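# Seat both lids on their matching boxes with suction

## Task

Lower the large lid fully onto the large box and the small lid fully onto the small box. Both lids must stay seated by themselves after the robot lets go. Finish with suction off and the tool moved away from them.

## Robot and tools

Robot: a single six-joint arm. Its joints, from base to tool, are waist, shoulder, elbow, forearm roll, wrist pitch and wrist roll. It carries a vacuum suction cup instead of fingers. The tracked point is the cup point, the middle of the cup's rim (36 mm wide). The cup opens along the cup point's own +z axis. From roughly 4 cm back from the rim, the tool body and its camera stick out up to about 9 cm sideways, so leave room around it. The only camera is cam_wrist (616x616 fisheye, on the tool).

Scene frame: the origin is on the table surface directly under the arm base. +z is up, and +y is to the left when facing along +x. The state line reports the cup point position in metres, its orientation as a wxyz quaternion, and linear (m/s) and angular (rad/s) velocities, all in this frame. The printed position can be slightly wrong, more so when the arm reaches far.

execute_actions(actions, pictures). actions holds either nothing, one action, or one wait.
- An empty list sends no command and just reports the state, with pictures.
- An action is {"rows": [...], "steps": n}. There are 1 to 15 rows, n is 3 to 15 (default 15), and each step lasts 1/30 s. Each row is used for one step; if there are fewer rows than steps, the last row repeats.
- A wait is {"steps": n} with n up to 300. It is counted from the previous result, so your thinking time uses up part of it.
- Each row has 7 numbers in [-1, 1]: dx, dy, dz, rx, ry, rz, suction. These are offsets, not a pose. They are expressed in the cup point's own axes and measured from the cup point pose in the most recent result that showed it. If no result in the scene has shown it yet, or for a second call within the same reply, they are measured from where the robot is when the action begins. Every row counts from that same base, not from the row before it. A value of 1.0 means 0.6 m of translation or 180 degrees of rotation. rx, ry, rz together form one rotation vector.
- Suction is on for any value above 0.01 and off at 0.01 or below. It keeps its last setting.
- All zeros is not a pause: it pulls the arm back to the base pose the offsets are counted from.
- Set pictures true to get images with a non-empty action.

move(target, speed). target is one 7-number row with the same layout, offset base and scale as above. The cup point follows a straight path toward that target pose. speed is the top path speed in m/s, from 0.002 to 0.5 (default 0.25); turning is capped at twice that number in rad/s. A path lasts 0.5 to 10 s and is cut off at 10 s. The suction value is applied at the start. The path ignores anything in the way, and the real motion can lag behind it or overshoot. The result ends with a "move:" line that gives the outcome and the remaining distance to target. Outcomes include done, off_target, moving, held and fault. limits=paced means the sent pose was clipped. limits=held means some steps were blocked, and the arm may then jump faster than speed.

wait(seconds), 0 to 10: lets time pass without sending a new command. zoom_image(camera "cam_wrist", region [x0,y0,x1,y1] in pixels from the top-left, at most 504x504): returns a closer look at the latest image. finished_scene(scene): pass the current scene number to end it and have it judged. This cannot be reversed.

Motion details. On each step, the commanded pose is limited to within 70 mm and 16 degrees of the measured pose. If both cannot be met, position wins over orientation. A long offset may need several calls; read the reported pose and command what is left. The last 3 steps of each action run after the result is produced, while you are replying. The "Hand target" line is the pose the controller is currently heading for. "pose unreachable" and HELD mean the clearance check changed or blocked a command. Flange force estimates the external force on the tool, including the weight of anything held; it is noisy. Joint torques are listed in joint order.

Gripping. Switch suction on, then press the rim flat onto a smooth area of the lid so it seals all round. Avoid holes, seams and edges. suction_measured is near 0 with no seal and 0.83 or more with a good seal. part_present turns to 1 at 0.50 and back to 0 below 0.45. Under vacuum the cup compresses, so a held lid sits up to about 12 mm nearer the tool. To release, set the lid down so it rests on the box, switch suction off, and then back away at least 15 mm. If the cup seals to the table, switch suction off to free it.

What to avoid:
- Pushing down hard. The arm is stiff, so aiming even slightly below a firm contact can cause a fault.
- Going over the limits. A force of 144 N, or a joint load limit (waist/shoulder 302, elbow 142, wrist joints 40 N m), stops the arm for 10 s.
- Fast contacts, which hit harder. Approach slowly near contact.
- Dropping or slamming lids, or knowing anything off the table, which ends the scene.
- Holding loads for a long time, which heats the motors. A MOTOR HOT warning comes before an over-temperature stop.

Occasionally a loose object gets a small push, so check that the lids are still seated before finishing.

Each tool is called after "Emit:" as name([rows], argument=value, ...), one row to a line, values as JSON.

## Session

Emit:
execute_actions(actions=[])

Scene clock: 0.00 s of 6200.00 s.
end_effector_position=(+0.6447, -0.0172, +0.4533) suction_measured=0.00 part_present=0 end_effector_quat_wxyz=(+0.007, +0.014, +1.000, +0.002) end_effector_velocity=(+0.000, -0.000, -0.000) end_effector_angular_velocity=(+0.001, -0.001, -0.001)
Joint positions: [-0.055  0.168  1.62   0.002  1.355 -0.052]
Joint velocities: [-0.     0.    -0.     0.001 -0.001  0.001]
Joint torques (N m, as the joint torque sensors report them, + toward a larger angle): no reading
Flange force (N, the push that the arm receives, along the end effector's own x y z axes): no reading
Hand target: +0.645, -0.017, +0.453; +0.007, +0.014, +1.000, +0.002

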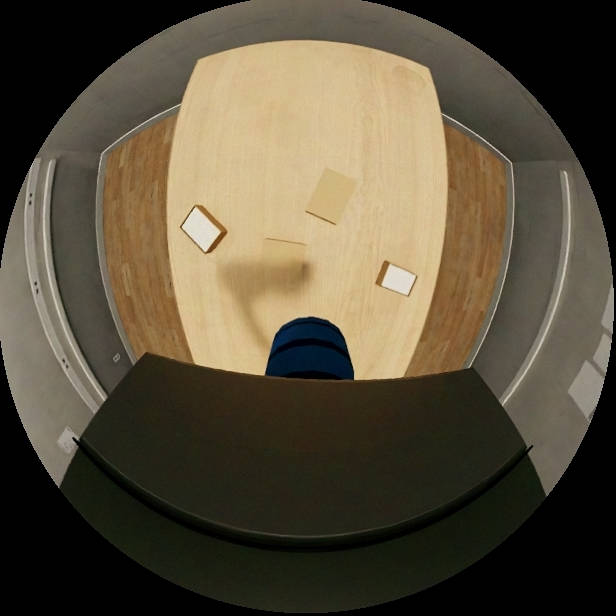

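Emit:
move(target=[-0.55,-0.14,0.4,0,0,0,0])

Scene clock: 2.30 s of 6200.00 s.
end_effector_position=(+0.9758, -0.1091, +0.2178) suction_measured=0.00 part_present=0 end_effector_quat_wxyz=(+0.007, +0.014, +1.000, +0.002) end_effector_velocity=(-0.000, +0.000, -0.001) end_effector_angular_velocity=(+0.000, +0.001, -0.001)
Joint positions: [-0.122  0.816  1.07   0.002  1.256 -0.12 ]
Joint velocities: [ 0.     0.001 -0.     0.     0.001  0.001]
Joint torques (N m, as the joint torque sensors report them, + toward a larger angle): [   1.3  -113.39  -39.39    3.71    0.43    0.21]
Flange force (N, the push that the arm receives, along the end effector's own x y z axes): [1.3 -1.3 2.0]
Hand target: +0.976, -0.109, +0.218; +0.007, +0.014, +1.000, +0.002
Off the commanded pose: 0.000 m, 0 deg.
Kept back: nothing.
move: done

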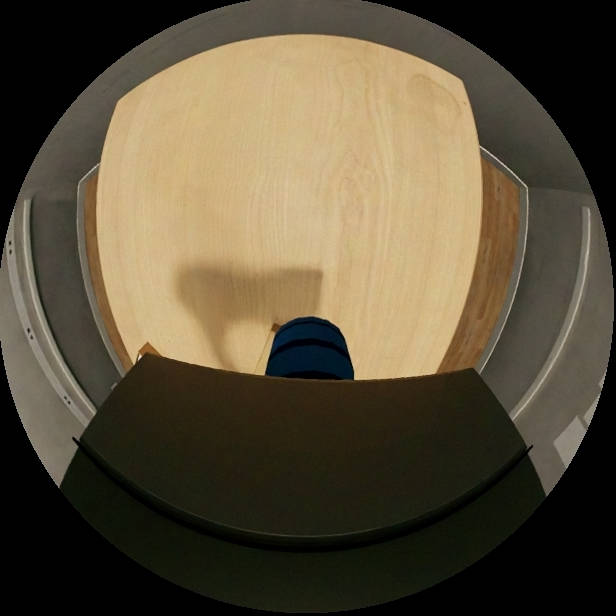

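Overshot; back up 0.15.

Emit:
move(target=[0.25,0,0,0,0,0,0])

Scene clock: 3.57 s of 6200.00 s.
end_effector_position=(+0.8260, -0.1053, +0.2156) suction_measured=0.00 part_present=0 end_effector_quat_wxyz=(+0.007, +0.014, +1.000, +0.002) end_effector_velocity=(-0.000, -0.001, -0.001) end_effector_angular_velocity=(+0.001, -0.000, -0.002)
Joint positions: [-0.144  0.585  1.482  0.002  1.075 -0.141]
Joint velocities: [-0.001  0.001  0.     0.001 -0.001  0.   ]
Joint torques (N m, as the joint torque sensors report them, + toward a larger angle): [  0.75 -91.57 -36.69   3.51   0.45   0.23]
Flange force (N, the push that the arm receives, along the end effector's own x y z axes): [1.9 -1.5 1.6]
Hand target: +0.826, -0.105, +0.216; +0.007, +0.014, +1.000, +0.002
Off the commanded pose: 0.000 m, 0 deg.
Kept back: nothing.
move: done

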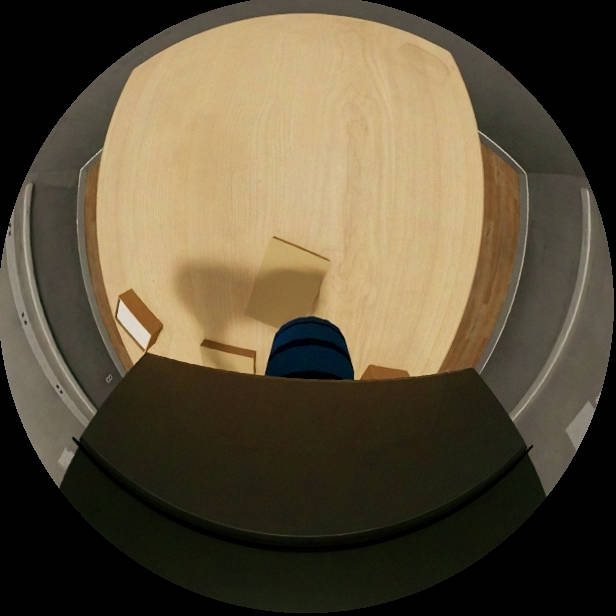

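Emit:
move(target=[-0.16,0.04,0.2,0,0,0,0])

Scene clock: 4.83 s of 6200.00 s.
end_effector_position=(+0.9243, -0.0835, +0.0972) suction_measured=0.00 part_present=0 end_effector_quat_wxyz=(+0.007, +0.014, +1.000, +0.002) end_effector_velocity=(+0.000, +0.001, -0.000) end_effector_angular_velocity=(+0.001, +0.001, +0.003)
Joint positions: [-0.103  0.816  1.307  0.002  1.018 -0.101]
Joint velocities: [ 0.001  0.001 -0.     0.001  0.    -0.002]
Joint torques (N m, as the joint torque sensors report them, + toward a larger angle): [  -0.65 -109.97  -35.73    3.36    0.75    0.17]
Flange force (N, the push that the arm receives, along the end effector's own x y z axes): [1.2 0.9 2.9]
Hand target: +0.924, -0.083, +0.097; +0.007, +0.014, +1.000, +0.002
Off the commanded pose: 0.000 m, 0 deg.
Kept back: nothing.
move: done

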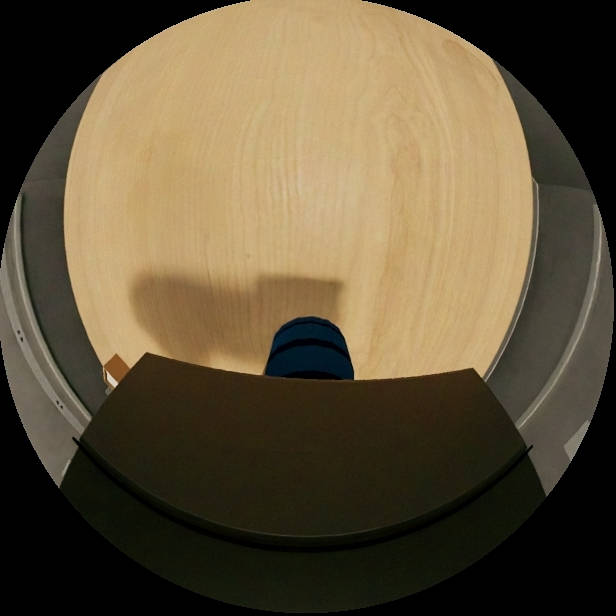

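Emit:
move(target=[0.17,0,0,0,0,0,0])

Scene clock: 5.90 s of 6200.00 s.
end_effector_position=(+0.8224, -0.0809, +0.0956) suction_measured=0.00 part_present=0 end_effector_quat_wxyz=(+0.007, +0.014, +1.000, +0.002) end_effector_velocity=(+0.000, +0.001, +0.001) end_effector_angular_velocity=(-0.001, -0.001, +0.002)
Joint positions: [-0.116  0.681  1.568  0.002  0.893 -0.114]
Joint velocities: [ 0.002 -0.001  0.001 -0.001 -0.001  0.   ]
Joint torques (N m, as the joint torque sensors report them, + toward a larger angle): [  0.27 -95.65 -32.5    3.1    0.47   0.22]
Flange force (N, the push that the arm receives, along the end effector's own x y z axes): [1.1 -0.4 1.9]
Hand target: +0.822, -0.081, +0.096; +0.007, +0.014, +1.000, +0.002
Off the commanded pose: 0.000 m, 0 deg.
Kept back: nothing.
move: done

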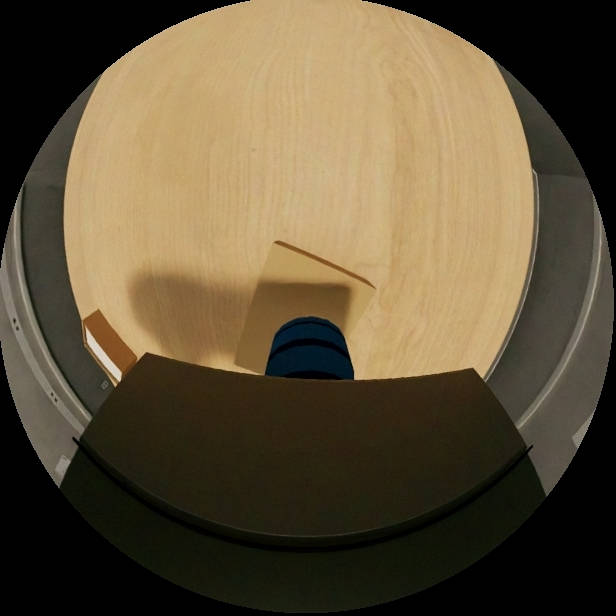

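Emit:
move(target=[-0.02,0,0.1,0,0,0,1], speed=0.05)

Scene clock: 7.63 s of 6200.00 s.
end_effector_position=(+0.8353, -0.0811, +0.0358) suction_measured=0.00 part_present=0 end_effector_quat_wxyz=(+0.007, +0.014, +1.000, +0.002) end_effector_velocity=(-0.001, +0.001, -0.002) end_effector_angular_velocity=(+0.000, +0.003, +0.002)
Joint positions: [-0.114  0.759  1.556  0.002  0.827 -0.112]
Joint velocities: [ 0.001  0.003 -0.     0.     0.    -0.001]
Joint torques (N m, as the joint torque sensors report them, + toward a larger angle): [   1.47 -100.2   -31.47    2.99    0.53    0.25]
Flange force (N, the push that the arm receives, along the end effector's own x y z axes): [2.7 -1.6 2.8]
Hand target: +0.835, -0.081, +0.036; +0.007, +0.014, +1.000, +0.002
Off the commanded pose: 0.000 m, 0 deg.
Kept back: nothing.
move: done

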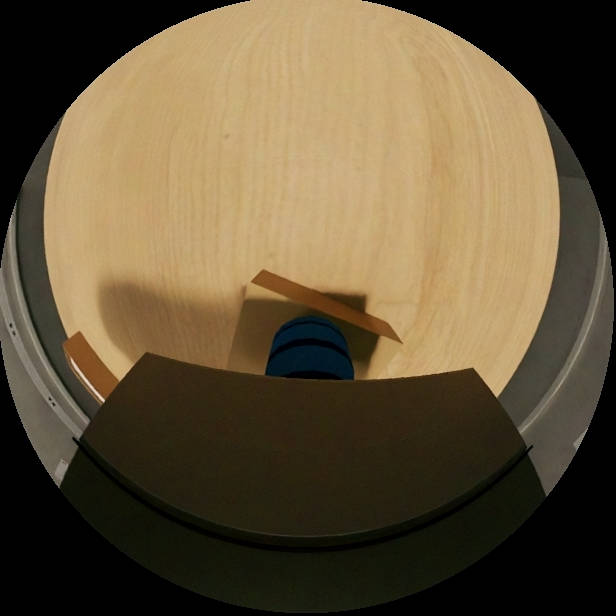

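Emit:
move(target=[0.07,0.02,0.02,0,0,0,1], speed=0.05)

Scene clock: 9.03 s of 6200.00 s.
end_effector_position=(+0.7938, -0.0680, +0.0233) suction_measured=0.84 part_present=1 end_effector_quat_wxyz=(+0.007, +0.014, +1.000, +0.002) end_effector_velocity=(+0.000, +0.000, +0.000) end_effector_angular_velocity=(-0.000, -0.002, -0.002)
Joint positions: [-0.105  0.723  1.659  0.002  0.759 -0.103]
Joint velocities: [ 0.    -0.     0.    -0.    -0.002  0.002]
Joint torques (N m, as the joint torque sensors report them, + toward a larger angle): [  0.51 -94.53 -29.13   2.7    0.5    0.25]
Flange force (N, the push that the arm receives, along the end effector's own x y z axes): [3.1 -0.6 0.3]
Hand target: +0.794, -0.068, +0.023; +0.007, +0.014, +1.000, +0.002
Off the commanded pose: 0.000 m, 0 deg.
Kept back: nothing.
move: done

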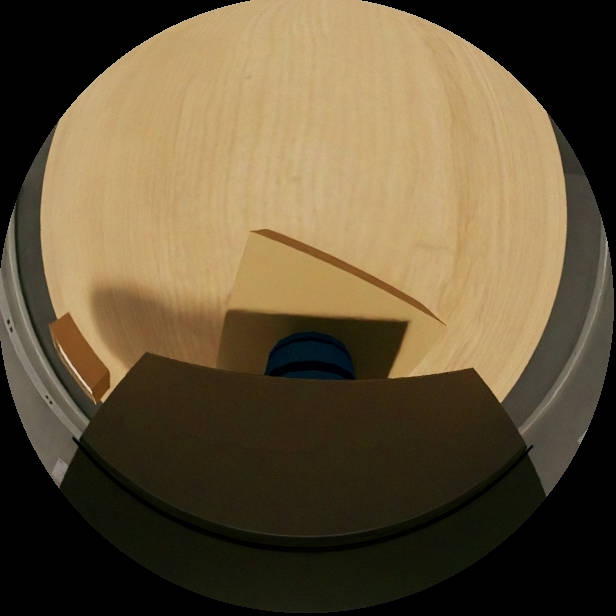

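Emit:
move(target=[0,0,-0.2,0,0,0,1])

Emit:
move(target=[0.25,0.55,0,0,0,-0.36,1])

Scene clock: 10.13 s of 6200.00 s.
end_effector_position=(+0.7920, -0.0682, +0.1432) suction_measured=0.85 part_present=1 end_effector_quat_wxyz=(+0.007, +0.014, +1.000, +0.002) end_effector_velocity=(-0.000, -0.001, +0.001) end_effector_angular_velocity=(+0.000, +0.000, -0.001)
Joint positions: [-0.105  0.594  1.618  0.002  0.929 -0.103]
Joint velocities: [-0.001 -0.001 -0.     0.     0.002 -0.   ]
Joint torques (N m, as the joint torque sensors report them, + toward a larger angle): [  0.63 -88.94 -34.55   3.17   0.44   0.36]
Flange force (N, the push that the arm receives, along the end effector's own x y z axes): [4.5 -1.3 2.0]
Hand target: +0.792, -0.068, +0.143; +0.007, +0.014, +1.000, +0.002
Off the commanded pose: 0.000 m, 0 deg.
Kept back: nothing.
move: done

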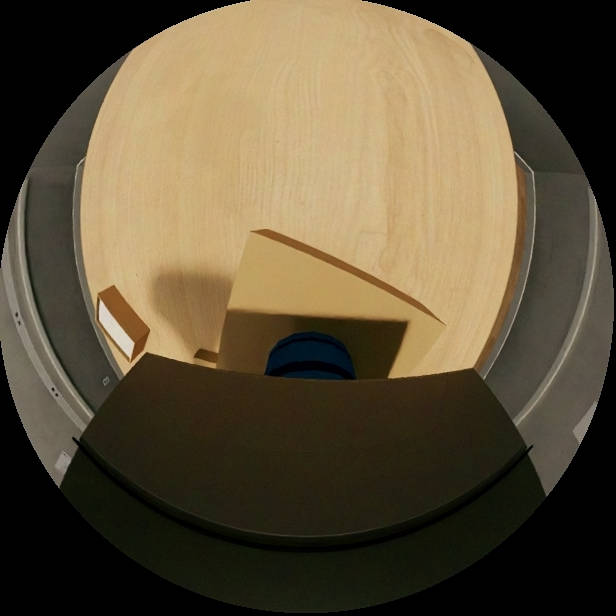

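Scene clock: 12.77 s of 6200.00 s.
end_effector_position=(+0.6504, +0.2655, +0.1419) suction_measured=0.85 part_present=1 end_effector_quat_wxyz=(+0.007, -0.524, +0.852, -0.002) end_effector_velocity=(+0.000, +0.000, -0.000) end_effector_angular_velocity=(+0.000, -0.001, +0.001)
Joint positions: [ 0.362  0.477  1.821  0.002  0.844 -0.766]
Joint velocities: [ 0.     0.     0.     0.    -0.001 -0.   ]
Joint torques (N m, as the joint torque sensors report them, + toward a larger angle): [ -0.35 -76.55 -31.66   2.97   0.48   0.36]
Flange force (N, the push that the arm receives, along the end effector's own x y z axes): [2.5 0.6 1.8]
Hand target: +0.650, +0.266, +0.142; +0.007, -0.524, +0.852, -0.002
Off the commanded pose: 0.001 m, 0 deg.
Kept back: nothing.
move: done

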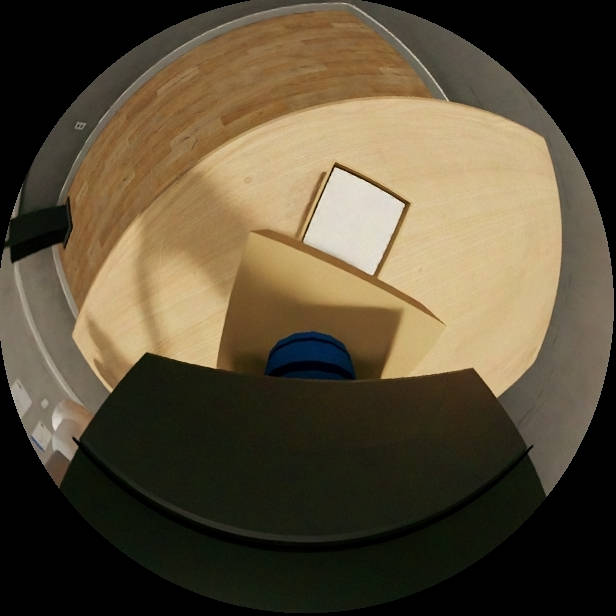

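Emit:
move(target=[-0.12,-0.07,0.1,0,0,0,1], speed=0.1)

Scene clock: 14.37 s of 6200.00 s.
end_effector_position=(+0.7211, +0.3112, +0.0831) suction_measured=0.85 part_present=1 end_effector_quat_wxyz=(+0.007, -0.524, +0.852, -0.002) end_effector_velocity=(-0.000, -0.000, +0.001) end_effector_angular_velocity=(-0.000, +0.001, -0.000)
Joint positions: [ 0.387  0.643  1.668  0.002  0.831 -0.741]
Joint velocities: [-0.    -0.001 -0.     0.     0.002 -0.   ]
Joint torques (N m, as the joint torque sensors report them, + toward a larger angle): [  0.02 -90.64 -31.59   3.04   0.31   0.24]
Flange force (N, the push that the arm receives, along the end effector's own x y z axes): [3.4 1.2 0.7]
Hand target: +0.721, +0.311, +0.083; +0.007, -0.524, +0.852, -0.002
Off the commanded pose: 0.000 m, 0 deg.
Kept back: nothing.
move: done

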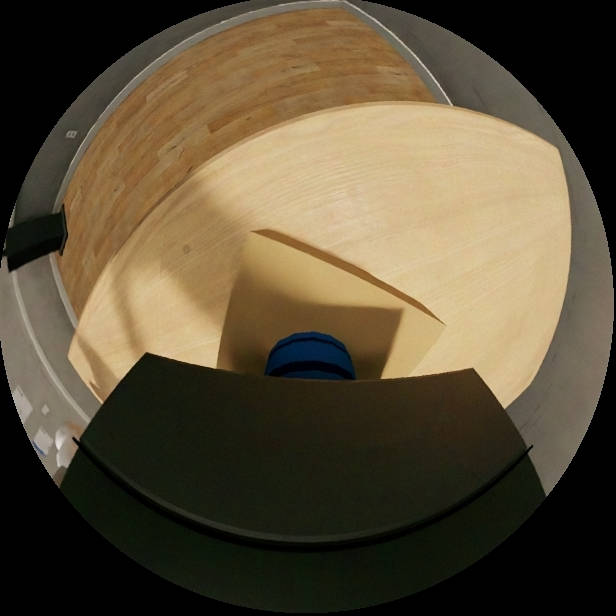

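Box barely peeks; lower slowly.

Emit:
move(target=[-0.008,0,0.05,0,0,0,1], speed=0.02)

Scene clock: 26.07 s of 6200.00 s.
end_effector_position=(+0.7264, +0.3143, +0.0606) suction_measured=0.85 part_present=1 end_effector_quat_wxyz=(+0.010, -0.524, +0.852, -0.004) end_effector_velocity=(+0.000, -0.000, -0.000) end_effector_angular_velocity=(-0.000, -0.001, +0.001)
Joint positions: [ 0.389  0.673  1.666 -0.001  0.796 -0.737]
Joint velocities: [-0.     0.     0.    -0.001 -0.001 -0.   ]
Joint torques (N m, as the joint torque sensors report them, + toward a larger angle): [  4.48 -70.22 -23.19   4.02  -1.87   0.33]
Flange force (N, the push that the arm receives, along the end effector's own x y z axes): [11.3 0.2 -28.4]
Hand target: +0.726, +0.314, +0.061; +0.010, -0.524, +0.852, -0.004
Off the commanded pose: 0.008 m, 0 deg.
FORCE FAULT: contact force on the arm reached its limit, and the arm stopped for 10 seconds. The contact can be on any part of the arm, not only on its tool. The arm's remaining commands of this call were not run. The arm holds still and accepts commands again. Move the arm away from the contact; if what it grips holds it there, let go first. Pushing or pulling that hard again can fault the arm again.
Kept back: nothing.
move: fault

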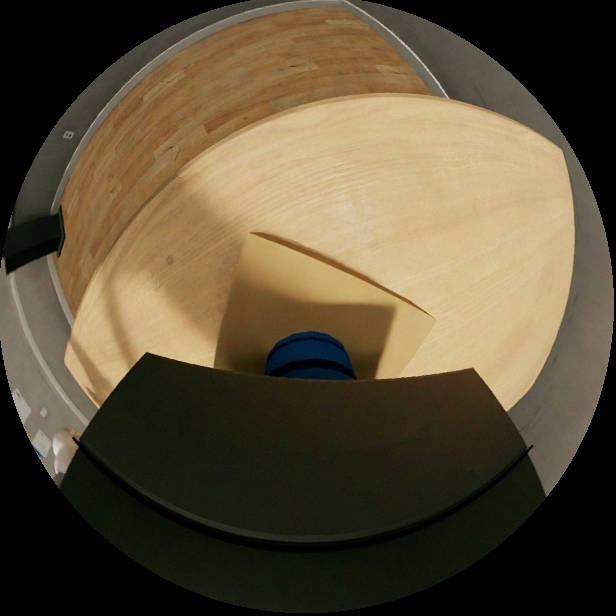

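Possibly seated already. Release and inspect.

Emit:
move(target=[0.15,0,-0.15,0,0,0,0], speed=0.1)

Scene clock: 27.90 s of 6200.00 s.
end_effector_position=(+0.6840, +0.2336, +0.1495) suction_measured=0.00 part_present=0 end_effector_quat_wxyz=(+0.010, -0.524, +0.852, -0.004) end_effector_velocity=(-0.001, +0.000, -0.000) end_effector_angular_velocity=(-0.000, +0.002, -0.001)
Joint positions: [ 0.306  0.493  1.778 -0.     0.864 -0.822]
Joint velocities: [ 0.     0.    -0.     0.     0.002  0.001]
Joint torques (N m, as the joint torque sensors report them, + toward a larger angle): [  0.06 -77.95 -32.59   3.12   0.55   0.12]
Flange force (N, the push that the arm receives, along the end effector's own x y z axes): [3.2 1.8 1.7]
Hand target: +0.684, +0.234, +0.150; +0.010, -0.524, +0.852, -0.004
Off the commanded pose: 0.000 m, 0 deg.
Kept back: nothing.
move: done

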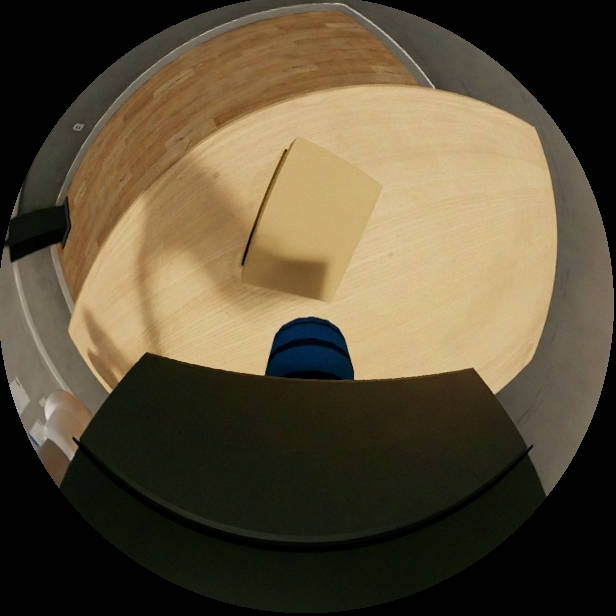

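Emit:
move(target=[-0.15,0,0.14,0,0,0,1], speed=0.08)

Emit:
move(target=[0,0,-0.02,0,0,0,1], speed=0.03)

Emit:
move(target=[0.005,0.014,0,0,0,0,1], speed=0.03)

Emit:
move(target=[0,0,0.03,0,0,0,1], speed=0.02)

Scene clock: 30.00 s of 6200.00 s.
end_effector_position=(+0.7262, +0.3143, +0.0666) suction_measured=0.00 part_present=0 end_effector_quat_wxyz=(+0.010, -0.524, +0.852, -0.004) end_effector_velocity=(-0.000, +0.000, +0.001) end_effector_angular_velocity=(-0.000, +0.000, +0.000)
Joint positions: [ 0.389  0.666  1.665 -0.001  0.804 -0.737]
Joint velocities: [ 0.001 -0.001  0.    -0.     0.001  0.   ]
Joint torques (N m, as the joint torque sensors report them, + toward a larger angle): [  0.91 -90.48 -30.58   3.25   0.36   0.14]
Flange force (N, the push that the arm receives, along the end effector's own x y z axes): [4.8 0.8 -0.9]
Hand target: +0.726, +0.314, +0.067; +0.010, -0.524, +0.852, -0.004
Off the commanded pose: 0.000 m, 0 deg.
Kept back: nothing.
move: done

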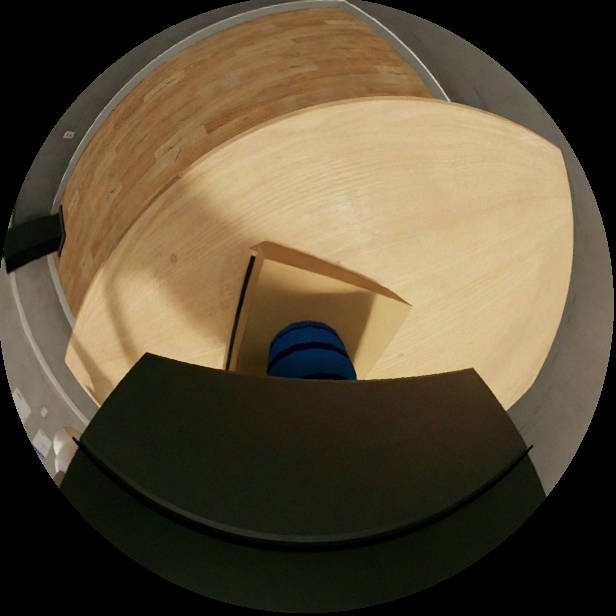

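Scene clock: 30.70 s of 6200.00 s.
end_effector_position=(+0.7260, +0.3142, +0.0786) suction_measured=0.00 part_present=0 end_effector_quat_wxyz=(+0.010, -0.524, +0.852, -0.004) end_effector_velocity=(-0.001, +0.000, -0.002) end_effector_angular_velocity=(-0.000, +0.003, +0.001)
Joint positions: [ 0.389  0.653  1.661 -0.001  0.821 -0.737]
Joint velocities: [ 0.001  0.002  0.001  0.001 -0.    -0.001]
Joint torques (N m, as the joint torque sensors report them, + toward a larger angle): [ -0.02 -90.92 -31.42   2.99   0.43   0.32]
Flange force (N, the push that the arm receives, along the end effector's own x y z axes): [3.5 1.1 1.3]
Hand target: +0.726, +0.314, +0.079; +0.010, -0.524, +0.852, -0.004
Off the commanded pose: 0.000 m, 0 deg.
Kept back: nothing.
move: done

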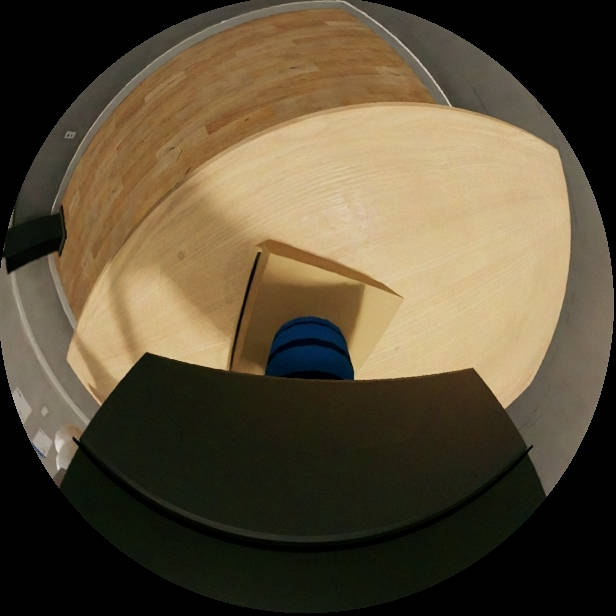

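Scene clock: 31.40 s of 6200.00 s.
end_effector_position=(+0.7171, +0.3153, +0.0784) suction_measured=0.00 part_present=0 end_effector_quat_wxyz=(+0.010, -0.524, +0.852, -0.004) end_effector_velocity=(+0.000, -0.001, +0.000) end_effector_angular_velocity=(-0.000, -0.001, +0.001)
Joint positions: [ 0.395  0.643  1.678 -0.001  0.813 -0.732]
Joint velocities: [-0.001 -0.     0.    -0.001 -0.    -0.001]
Joint torques (N m, as the joint torque sensors report them, + toward a larger angle): [ -0.45 -90.69 -30.9    2.98   0.42   0.15]
Flange force (N, the push that the arm receives, along the end effector's own x y z axes): [1.9 0.5 1.6]
Hand target: +0.717, +0.315, +0.078; +0.010, -0.524, +0.852, -0.004
Off the commanded pose: 0.000 m, 0 deg.
Kept back: nothing.
move: done

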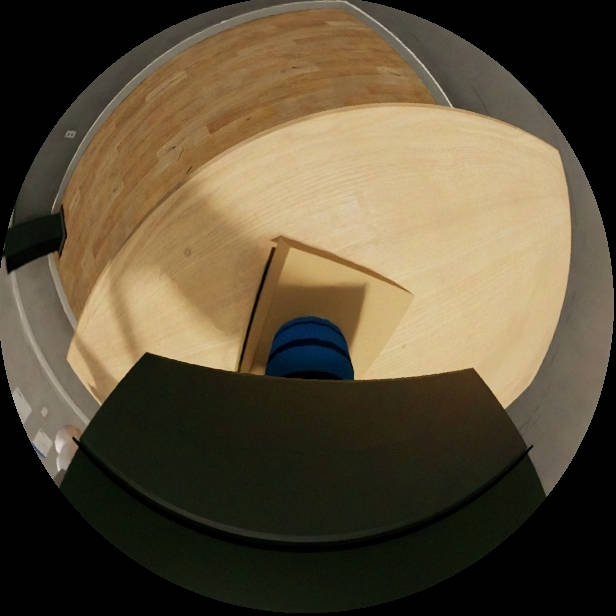

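Scene clock: 32.53 s of 6200.00 s.
end_effector_position=(+0.7176, +0.3154, +0.0605) suction_measured=0.81 part_present=1 end_effector_quat_wxyz=(+0.010, -0.524, +0.852, -0.004) end_effector_velocity=(-0.001, +0.001, +0.000) end_effector_angular_velocity=(-0.000, +0.000, +0.002)
Joint positions: [ 0.395  0.664  1.684 -0.001  0.787 -0.732]
Joint velocities: [ 0.001 -0.     0.001 -0.     0.    -0.   ]
Joint torques (N m, as the joint torque sensors report them, + toward a larger angle): [  4.4  -68.72 -19.07   3.98   0.53   0.28]
Flange force (N, the push that the arm receives, along the end effector's own x y z axes): [6.9 -3.0 -27.4]
Hand target: +0.718, +0.315, +0.060; +0.010, -0.524, +0.852, -0.004
Off the commanded pose: 0.000 m, 0 deg.
Kept back: nothing.
move: done

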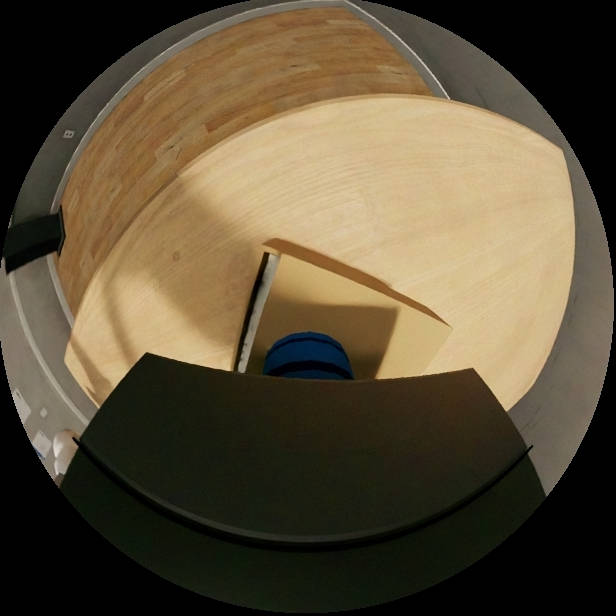

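Emit:
move(target=[0,0,-0.02,0,0,0,1], speed=0.03)

Emit:
move(target=[-0.016,0.018,0,0,0,0,1], speed=0.03)

Emit:
move(target=[0,0,0.03,0,0,0,1], speed=0.02)

Scene clock: 33.47 s of 6200.00 s.
end_effector_position=(+0.7173, +0.3153, +0.0725) suction_measured=0.85 part_present=1 end_effector_quat_wxyz=(+0.010, -0.524, +0.852, -0.004) end_effector_velocity=(-0.000, -0.001, +0.001) end_effector_angular_velocity=(-0.001, +0.001, +0.001)
Joint positions: [ 0.395  0.65   1.68  -0.001  0.804 -0.732]
Joint velocities: [-0.001 -0.001  0.    -0.001  0.003 -0.001]
Joint torques (N m, as the joint torque sensors report them, + toward a larger angle): [ -0.14 -90.79 -30.91   2.71   0.48   0.26]
Flange force (N, the push that the arm receives, along the end effector's own x y z axes): [2.9 0.7 2.0]
Hand target: +0.717, +0.315, +0.073; +0.010, -0.524, +0.852, -0.004
Off the commanded pose: 0.000 m, 0 deg.
Kept back: nothing.
move: done

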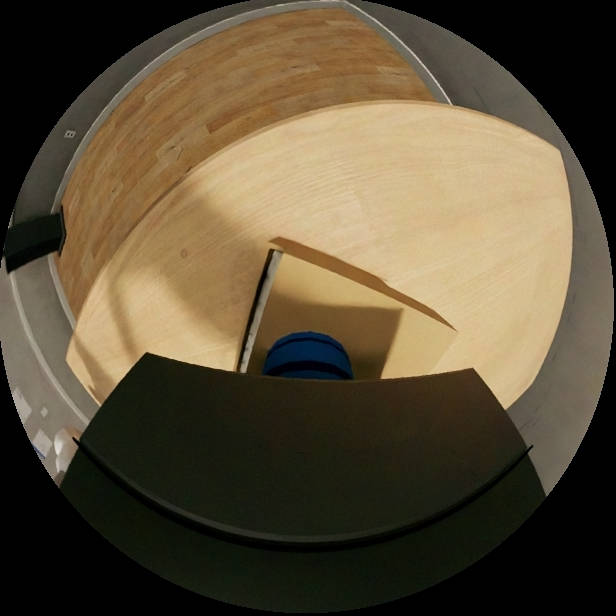

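Scene clock: 34.20 s of 6200.00 s.
end_effector_position=(+0.7120, +0.3287, +0.0724) suction_measured=0.85 part_present=1 end_effector_quat_wxyz=(+0.010, -0.524, +0.852, -0.004) end_effector_velocity=(-0.000, +0.000, +0.000) end_effector_angular_velocity=(+0.000, +0.000, -0.002)
Joint positions: [ 0.413  0.651  1.679 -0.002  0.805 -0.713]
Joint velocities: [ 0.    -0.    -0.     0.001  0.001  0.001]
Joint torques (N m, as the joint torque sensors report them, + toward a larger angle): [ -0.3  -90.84 -30.45   2.87   0.51   0.2 ]
Flange force (N, the push that the arm receives, along the end effector's own x y z axes): [2.3 -0.1 1.4]
Hand target: +0.712, +0.329, +0.072; +0.010, -0.524, +0.852, -0.004
Off the commanded pose: 0.000 m, 0 deg.
Kept back: nothing.
move: done

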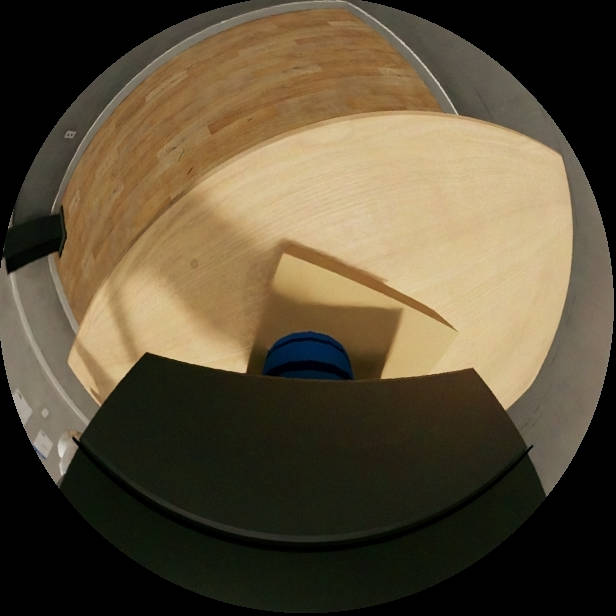

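Scene clock: 45.03 s of 6200.00 s.
end_effector_position=(+0.7134, +0.3289, +0.0619) suction_measured=0.85 part_present=1 end_effector_quat_wxyz=(+0.012, -0.524, +0.852, -0.004) end_effector_velocity=(+0.000, +0.000, -0.000) end_effector_angular_velocity=(+0.000, -0.001, -0.001)
Joint positions: [ 0.413  0.663  1.681 -0.002  0.788 -0.713]
Joint velocities: [ 0.     0.     0.    -0.    -0.001  0.001]
Joint torques (N m, as the joint torque sensors report them, + toward a larger angle): [  2.83 -68.42 -24.16   3.63  -2.27   0.32]
Flange force (N, the push that the arm receives, along the end effector's own x y z axes): [12.1 3.7 -29.9]
Hand target: +0.713, +0.329, +0.062; +0.012, -0.524, +0.852, -0.004
Off the commanded pose: 0.008 m, 0 deg.
FORCE FAULT: contact force on the arm reached its limit, and the arm stopped for 10 seconds. The contact can be on any part of the arm, not only on its tool. The arm's remaining commands of this call were not run. The arm holds still and accepts commands again. Move the arm away from the contact; if what it grips holds it there, let go first. Pushing or pulling that hard again can fault the arm again.
Kept back: nothing.
move: fault

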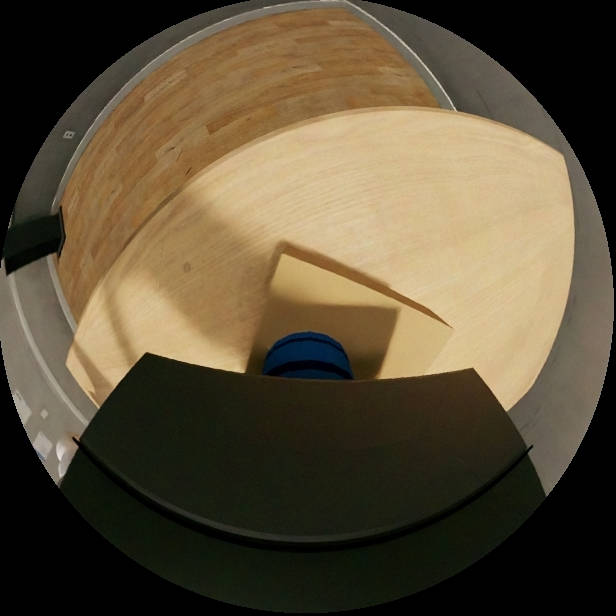

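Emit:
move(target=[0,0,-0.015,0,0,0,1], speed=0.03)

Emit:
move(target=[-0.014,-0.006,0,0,0,0,1], speed=0.03)

Emit:
move(target=[0,0,0.018,0,0,0,1], speed=0.01)

Scene clock: 45.97 s of 6200.00 s.
end_effector_position=(+0.7132, +0.3288, +0.0709) suction_measured=0.85 part_present=1 end_effector_quat_wxyz=(+0.012, -0.524, +0.852, -0.004) end_effector_velocity=(-0.000, +0.000, -0.000) end_effector_angular_velocity=(+0.001, +0.001, +0.001)
Joint positions: [ 0.413  0.653  1.678 -0.002  0.8   -0.713]
Joint velocities: [ 0.     0.     0.     0.001  0.    -0.001]
Joint torques (N m, as the joint torque sensors report them, + toward a larger angle): [ -1.38 -91.14 -30.94   2.84   0.45   0.34]
Flange force (N, the push that the arm receives, along the end effector's own x y z axes): [2.0 1.7 1.9]
Hand target: +0.713, +0.329, +0.071; +0.012, -0.524, +0.852, -0.004
Off the commanded pose: 0.000 m, 0 deg.
Kept back: nothing.
move: done

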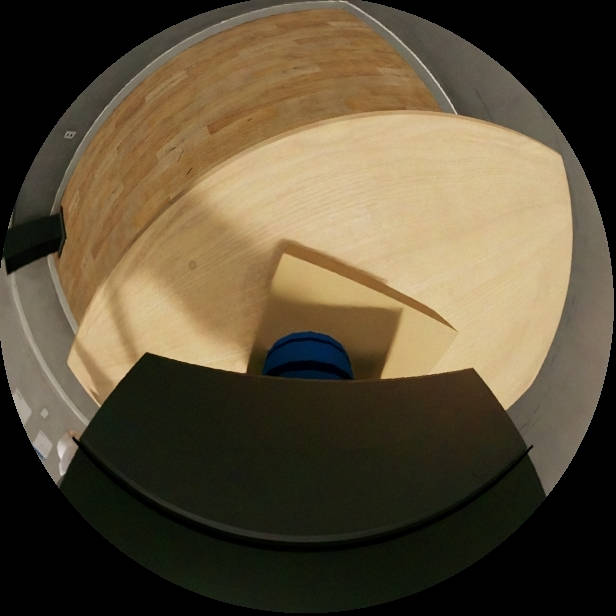

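Scene clock: 46.67 s of 6200.00 s.
end_effector_position=(+0.7201, +0.3347, +0.0711) suction_measured=0.85 part_present=1 end_effector_quat_wxyz=(+0.012, -0.524, +0.852, -0.004) end_effector_velocity=(+0.000, +0.001, +0.001) end_effector_angular_velocity=(+0.001, -0.001, -0.000)
Joint positions: [ 0.416  0.663  1.658 -0.002  0.81  -0.71 ]
Joint velocities: [ 0.    -0.    -0.001  0.001 -0.    -0.   ]
Joint torques (N m, as the joint torque sensors report them, + toward a larger angle): [  0.2  -92.38 -31.14   2.83   0.48   0.21]
Flange force (N, the push that the arm receives, along the end effector's own x y z axes): [2.9 0.2 2.2]
Hand target: +0.720, +0.335, +0.071; +0.012, -0.524, +0.852, -0.004
Off the commanded pose: 0.000 m, 0 deg.
Kept back: nothing.
move: done

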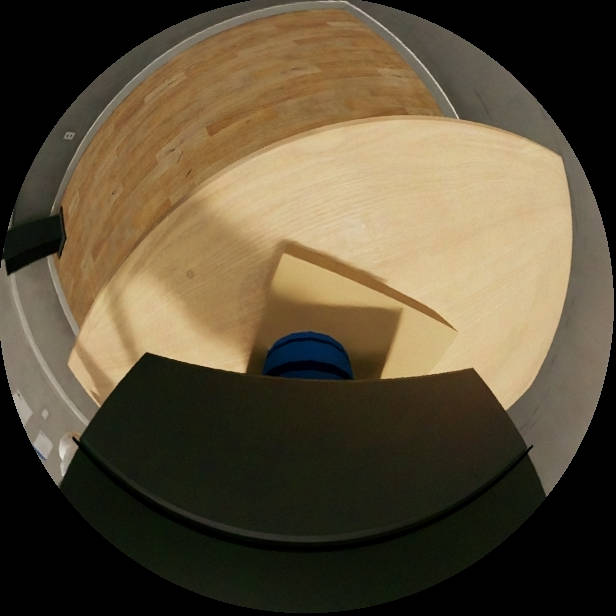

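Scene clock: 47.97 s of 6200.00 s.
end_effector_position=(+0.7206, +0.3348, +0.0606) suction_measured=0.85 part_present=1 end_effector_quat_wxyz=(+0.012, -0.524, +0.852, -0.004) end_effector_velocity=(-0.001, -0.001, -0.002) end_effector_angular_velocity=(-0.001, +0.002, +0.001)
Joint positions: [ 0.416  0.675  1.661 -0.002  0.795 -0.71 ]
Joint velocities: [-0.     0.002  0.001 -0.001 -0.    -0.   ]
Joint torques (N m, as the joint torque sensors report them, + toward a larger angle): [ 10.77 -27.59   3.29   5.17   0.5    0.18]
Flange force (N, the push that the arm receives, along the end effector's own x y z axes): [9.7 -11.4 -80.7]
Hand target: +0.720, +0.335, +0.060; +0.012, -0.524, +0.852, -0.004
Off the commanded pose: 0.000 m, 0 deg.
Kept back: nothing.
move: done

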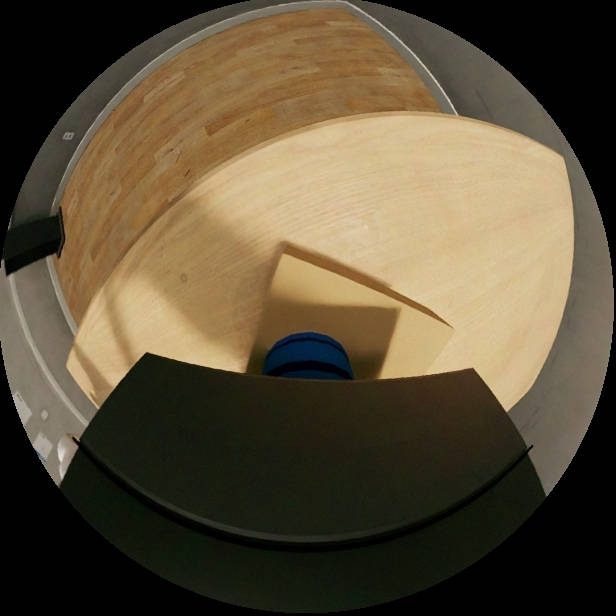

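Emit:
move(target=[0,0,-0.08,0,0,0,0], speed=0.1)

Emit:
move(target=[0.47,-0.03,0,0,0,0.36,0])

Scene clock: 49.00 s of 6200.00 s.
end_effector_position=(+0.7194, +0.3346, +0.1086) suction_measured=0.00 part_present=0 end_effector_quat_wxyz=(+0.012, -0.524, +0.852, -0.004) end_effector_velocity=(+0.000, +0.001, +0.001) end_effector_angular_velocity=(+0.001, -0.001, +0.001)
Joint positions: [ 0.417  0.623  1.645 -0.002  0.863 -0.71 ]
Joint velocities: [ 0.001 -0.001 -0.001  0.001  0.    -0.   ]
Joint torques (N m, as the joint torque sensors report them, + toward a larger angle): [ -0.07 -89.43 -32.37   2.94   0.54   0.12]
Flange force (N, the push that the arm receives, along the end effector's own x y z axes): [3.3 1.4 0.7]
Hand target: +0.719, +0.335, +0.109; +0.012, -0.524, +0.852, -0.004
Off the commanded pose: 0.000 m, 0 deg.
Kept back: nothing.
move: done

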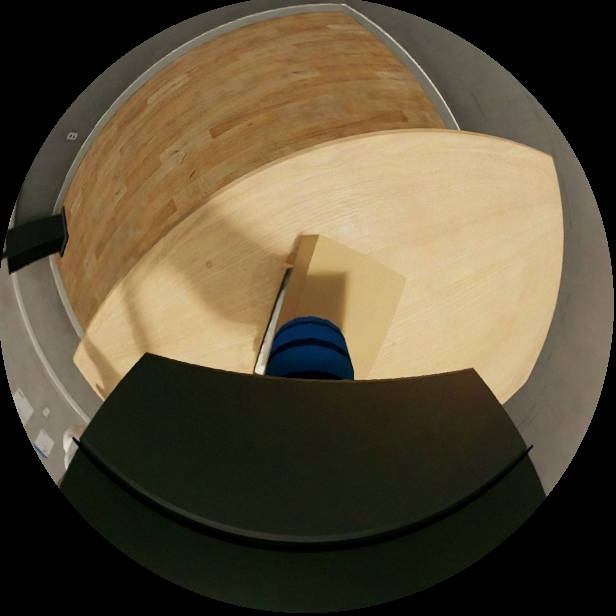

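Scene clock: 51.63 s of 6200.00 s.
end_effector_position=(+0.6092, +0.0745, +0.1048) suction_measured=0.00 part_present=0 end_effector_quat_wxyz=(+0.012, +0.014, +1.000, +0.003) end_effector_velocity=(+0.000, -0.000, +0.000) end_effector_angular_velocity=(-0.000, -0.002, -0.000)
Joint positions: [0.089 0.411 2.025 0.003 0.695 0.09 ]
Joint velocities: [-0.    -0.     0.    -0.001 -0.002  0.001]
Joint torques (N m, as the joint torque sensors report them, + toward a larger angle): [  0.46 -66.08 -27.76   2.63   0.39   0.38]
Flange force (N, the push that the arm receives, along the end effector's own x y z axes): [2.2 -2.3 1.2]
Hand target: +0.609, +0.074, +0.105; +0.012, +0.014, +1.000, +0.003
Off the commanded pose: 0.001 m, 0 deg.
Kept back: nothing.
move: done

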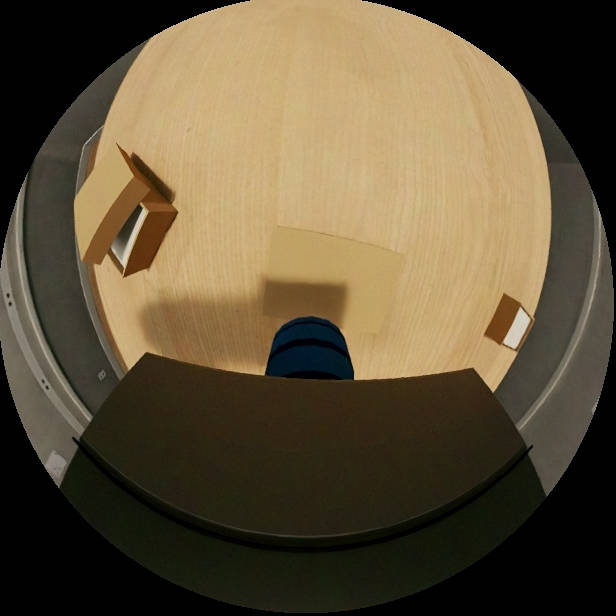

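Emit:
move(target=[-0.04,-0.05,0.133,0,0,0,1], speed=0.05)

Scene clock: 53.90 s of 6200.00 s.
end_effector_position=(+0.6344, +0.0441, +0.0255) suction_measured=0.00 part_present=0 end_effector_quat_wxyz=(+0.012, +0.014, +1.000, +0.003) end_effector_velocity=(-0.000, -0.000, -0.000) end_effector_angular_velocity=(-0.000, +0.001, +0.001)
Joint positions: [0.038 0.547 2.01  0.004 0.574 0.038]
Joint velocities: [-0.     0.001 -0.    -0.     0.    -0.001]
Joint torques (N m, as the joint torque sensors report them, + toward a larger angle): [  1.   -75.62 -23.71   2.03   0.33   0.33]
Flange force (N, the push that the arm receives, along the end effector's own x y z axes): [1.0 -2.9 2.4]
Hand target: +0.634, +0.044, +0.025; +0.012, +0.014, +1.000, +0.003
Off the commanded pose: 0.000 m, 0 deg.
Kept back: nothing.
move: done

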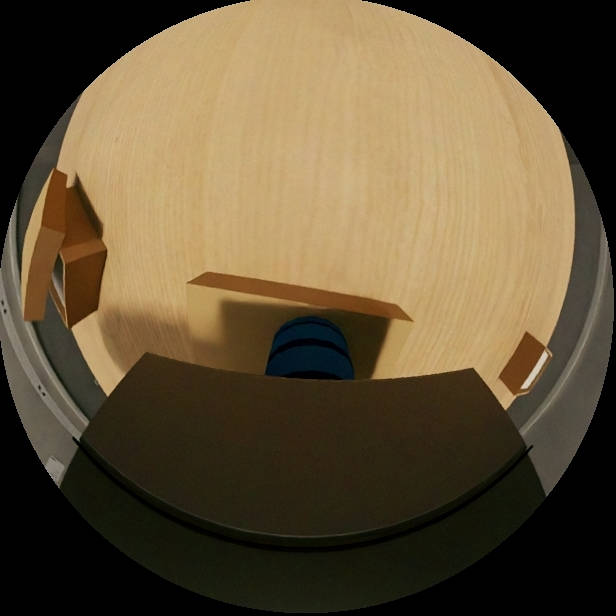

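Emit:
move(target=[0.025,0.008,0.01,0,0,0,1], speed=0.03)

Scene clock: 54.97 s of 6200.00 s.
end_effector_position=(+0.6197, +0.0493, +0.0191) suction_measured=0.84 part_present=1 end_effector_quat_wxyz=(+0.012, +0.014, +1.000, +0.003) end_effector_velocity=(+0.000, -0.000, +0.001) end_effector_angular_velocity=(-0.000, -0.001, +0.001)
Joint positions: [0.047 0.542 2.04  0.004 0.549 0.047]
Joint velocities: [ 0.    -0.001  0.    -0.001 -0.    -0.   ]
Joint torques (N m, as the joint torque sensors report them, + toward a larger angle): [  0.37 -74.23 -22.7    2.24   0.47   0.24]
Flange force (N, the push that the arm receives, along the end effector's own x y z axes): [1.3 -1.6 1.8]
Hand target: +0.620, +0.049, +0.019; +0.012, +0.014, +1.000, +0.003
Off the commanded pose: 0.000 m, 0 deg.
Kept back: nothing.
move: done

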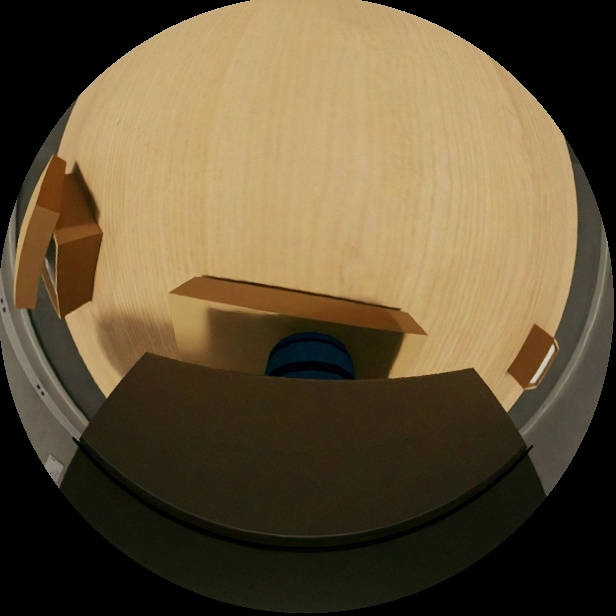

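Emit:
move(target=[0,0,-0.2,0,0,0,1])

Emit:
move(target=[0.2,-0.55,0,0,0,0.055,1])

Scene clock: 56.10 s of 6200.00 s.
end_effector_position=(+0.6166, +0.0489, +0.1391) suction_measured=0.85 part_present=1 end_effector_quat_wxyz=(+0.012, +0.014, +1.000, +0.003) end_effector_velocity=(+0.000, +0.000, +0.001) end_effector_angular_velocity=(+0.000, -0.001, +0.000)
Joint positions: [0.047 0.372 1.997 0.004 0.762 0.048]
Joint velocities: [ 0.    -0.001 -0.     0.     0.001 -0.   ]
Joint torques (N m, as the joint torque sensors report them, + toward a larger angle): [  0.37 -64.74 -30.07   2.86   0.47   0.17]
Flange force (N, the push that the arm receives, along the end effector's own x y z axes): [2.7 -1.8 1.9]
Hand target: +0.617, +0.049, +0.139; +0.012, +0.014, +1.000, +0.003
Off the commanded pose: 0.000 m, 0 deg.
Kept back: nothing.
move: done

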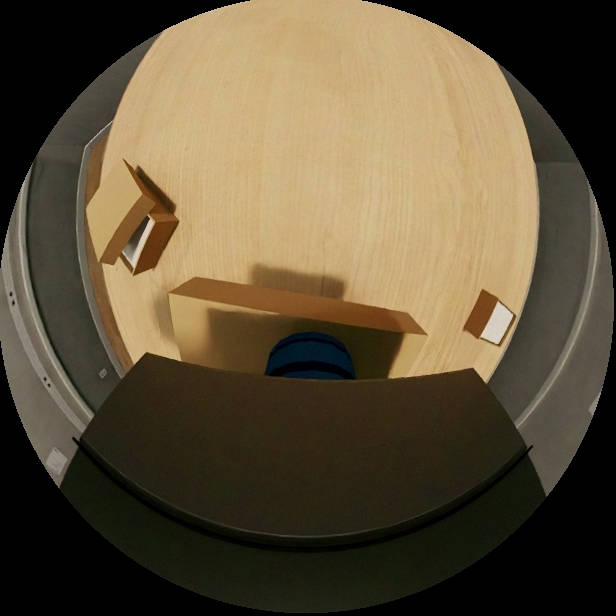

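Scene clock: 57.93 s of 6200.00 s.
end_effector_position=(+0.4885, -0.2781, +0.1346) suction_measured=0.85 part_present=1 end_effector_quat_wxyz=(+0.013, +0.100, +0.995, +0.004) end_effector_velocity=(-0.000, +0.000, -0.000) end_effector_angular_velocity=(+0.002, +0.001, -0.002)
Joint positions: [-0.558  0.305  2.106  0.012  0.724 -0.391]
Joint velocities: [-0.001  0.     0.     0.001  0.002  0.   ]
Joint torques (N m, as the joint torque sensors report them, + toward a larger angle): [  0.94 -55.59 -28.12   2.62   0.61   0.27]
Flange force (N, the push that the arm receives, along the end effector's own x y z axes): [3.9 -0.2 -0.1]
Hand target: +0.488, -0.278, +0.135; +0.012, +0.100, +0.995, +0.004
Off the commanded pose: 0.001 m, 0 deg.
Kept back: nothing.
move: done

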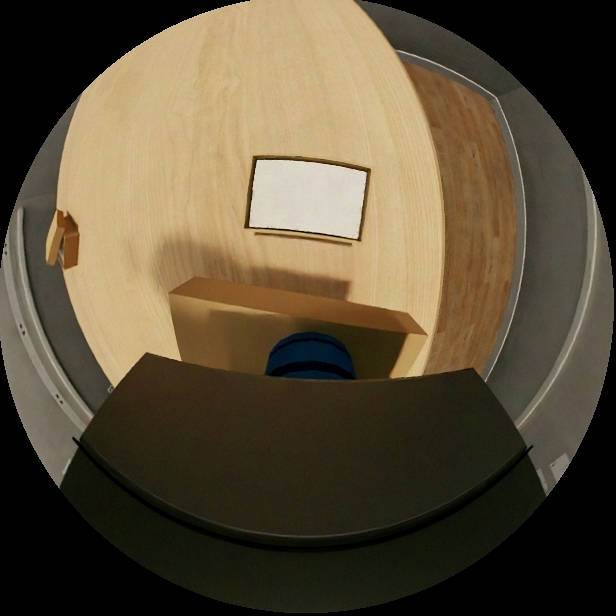

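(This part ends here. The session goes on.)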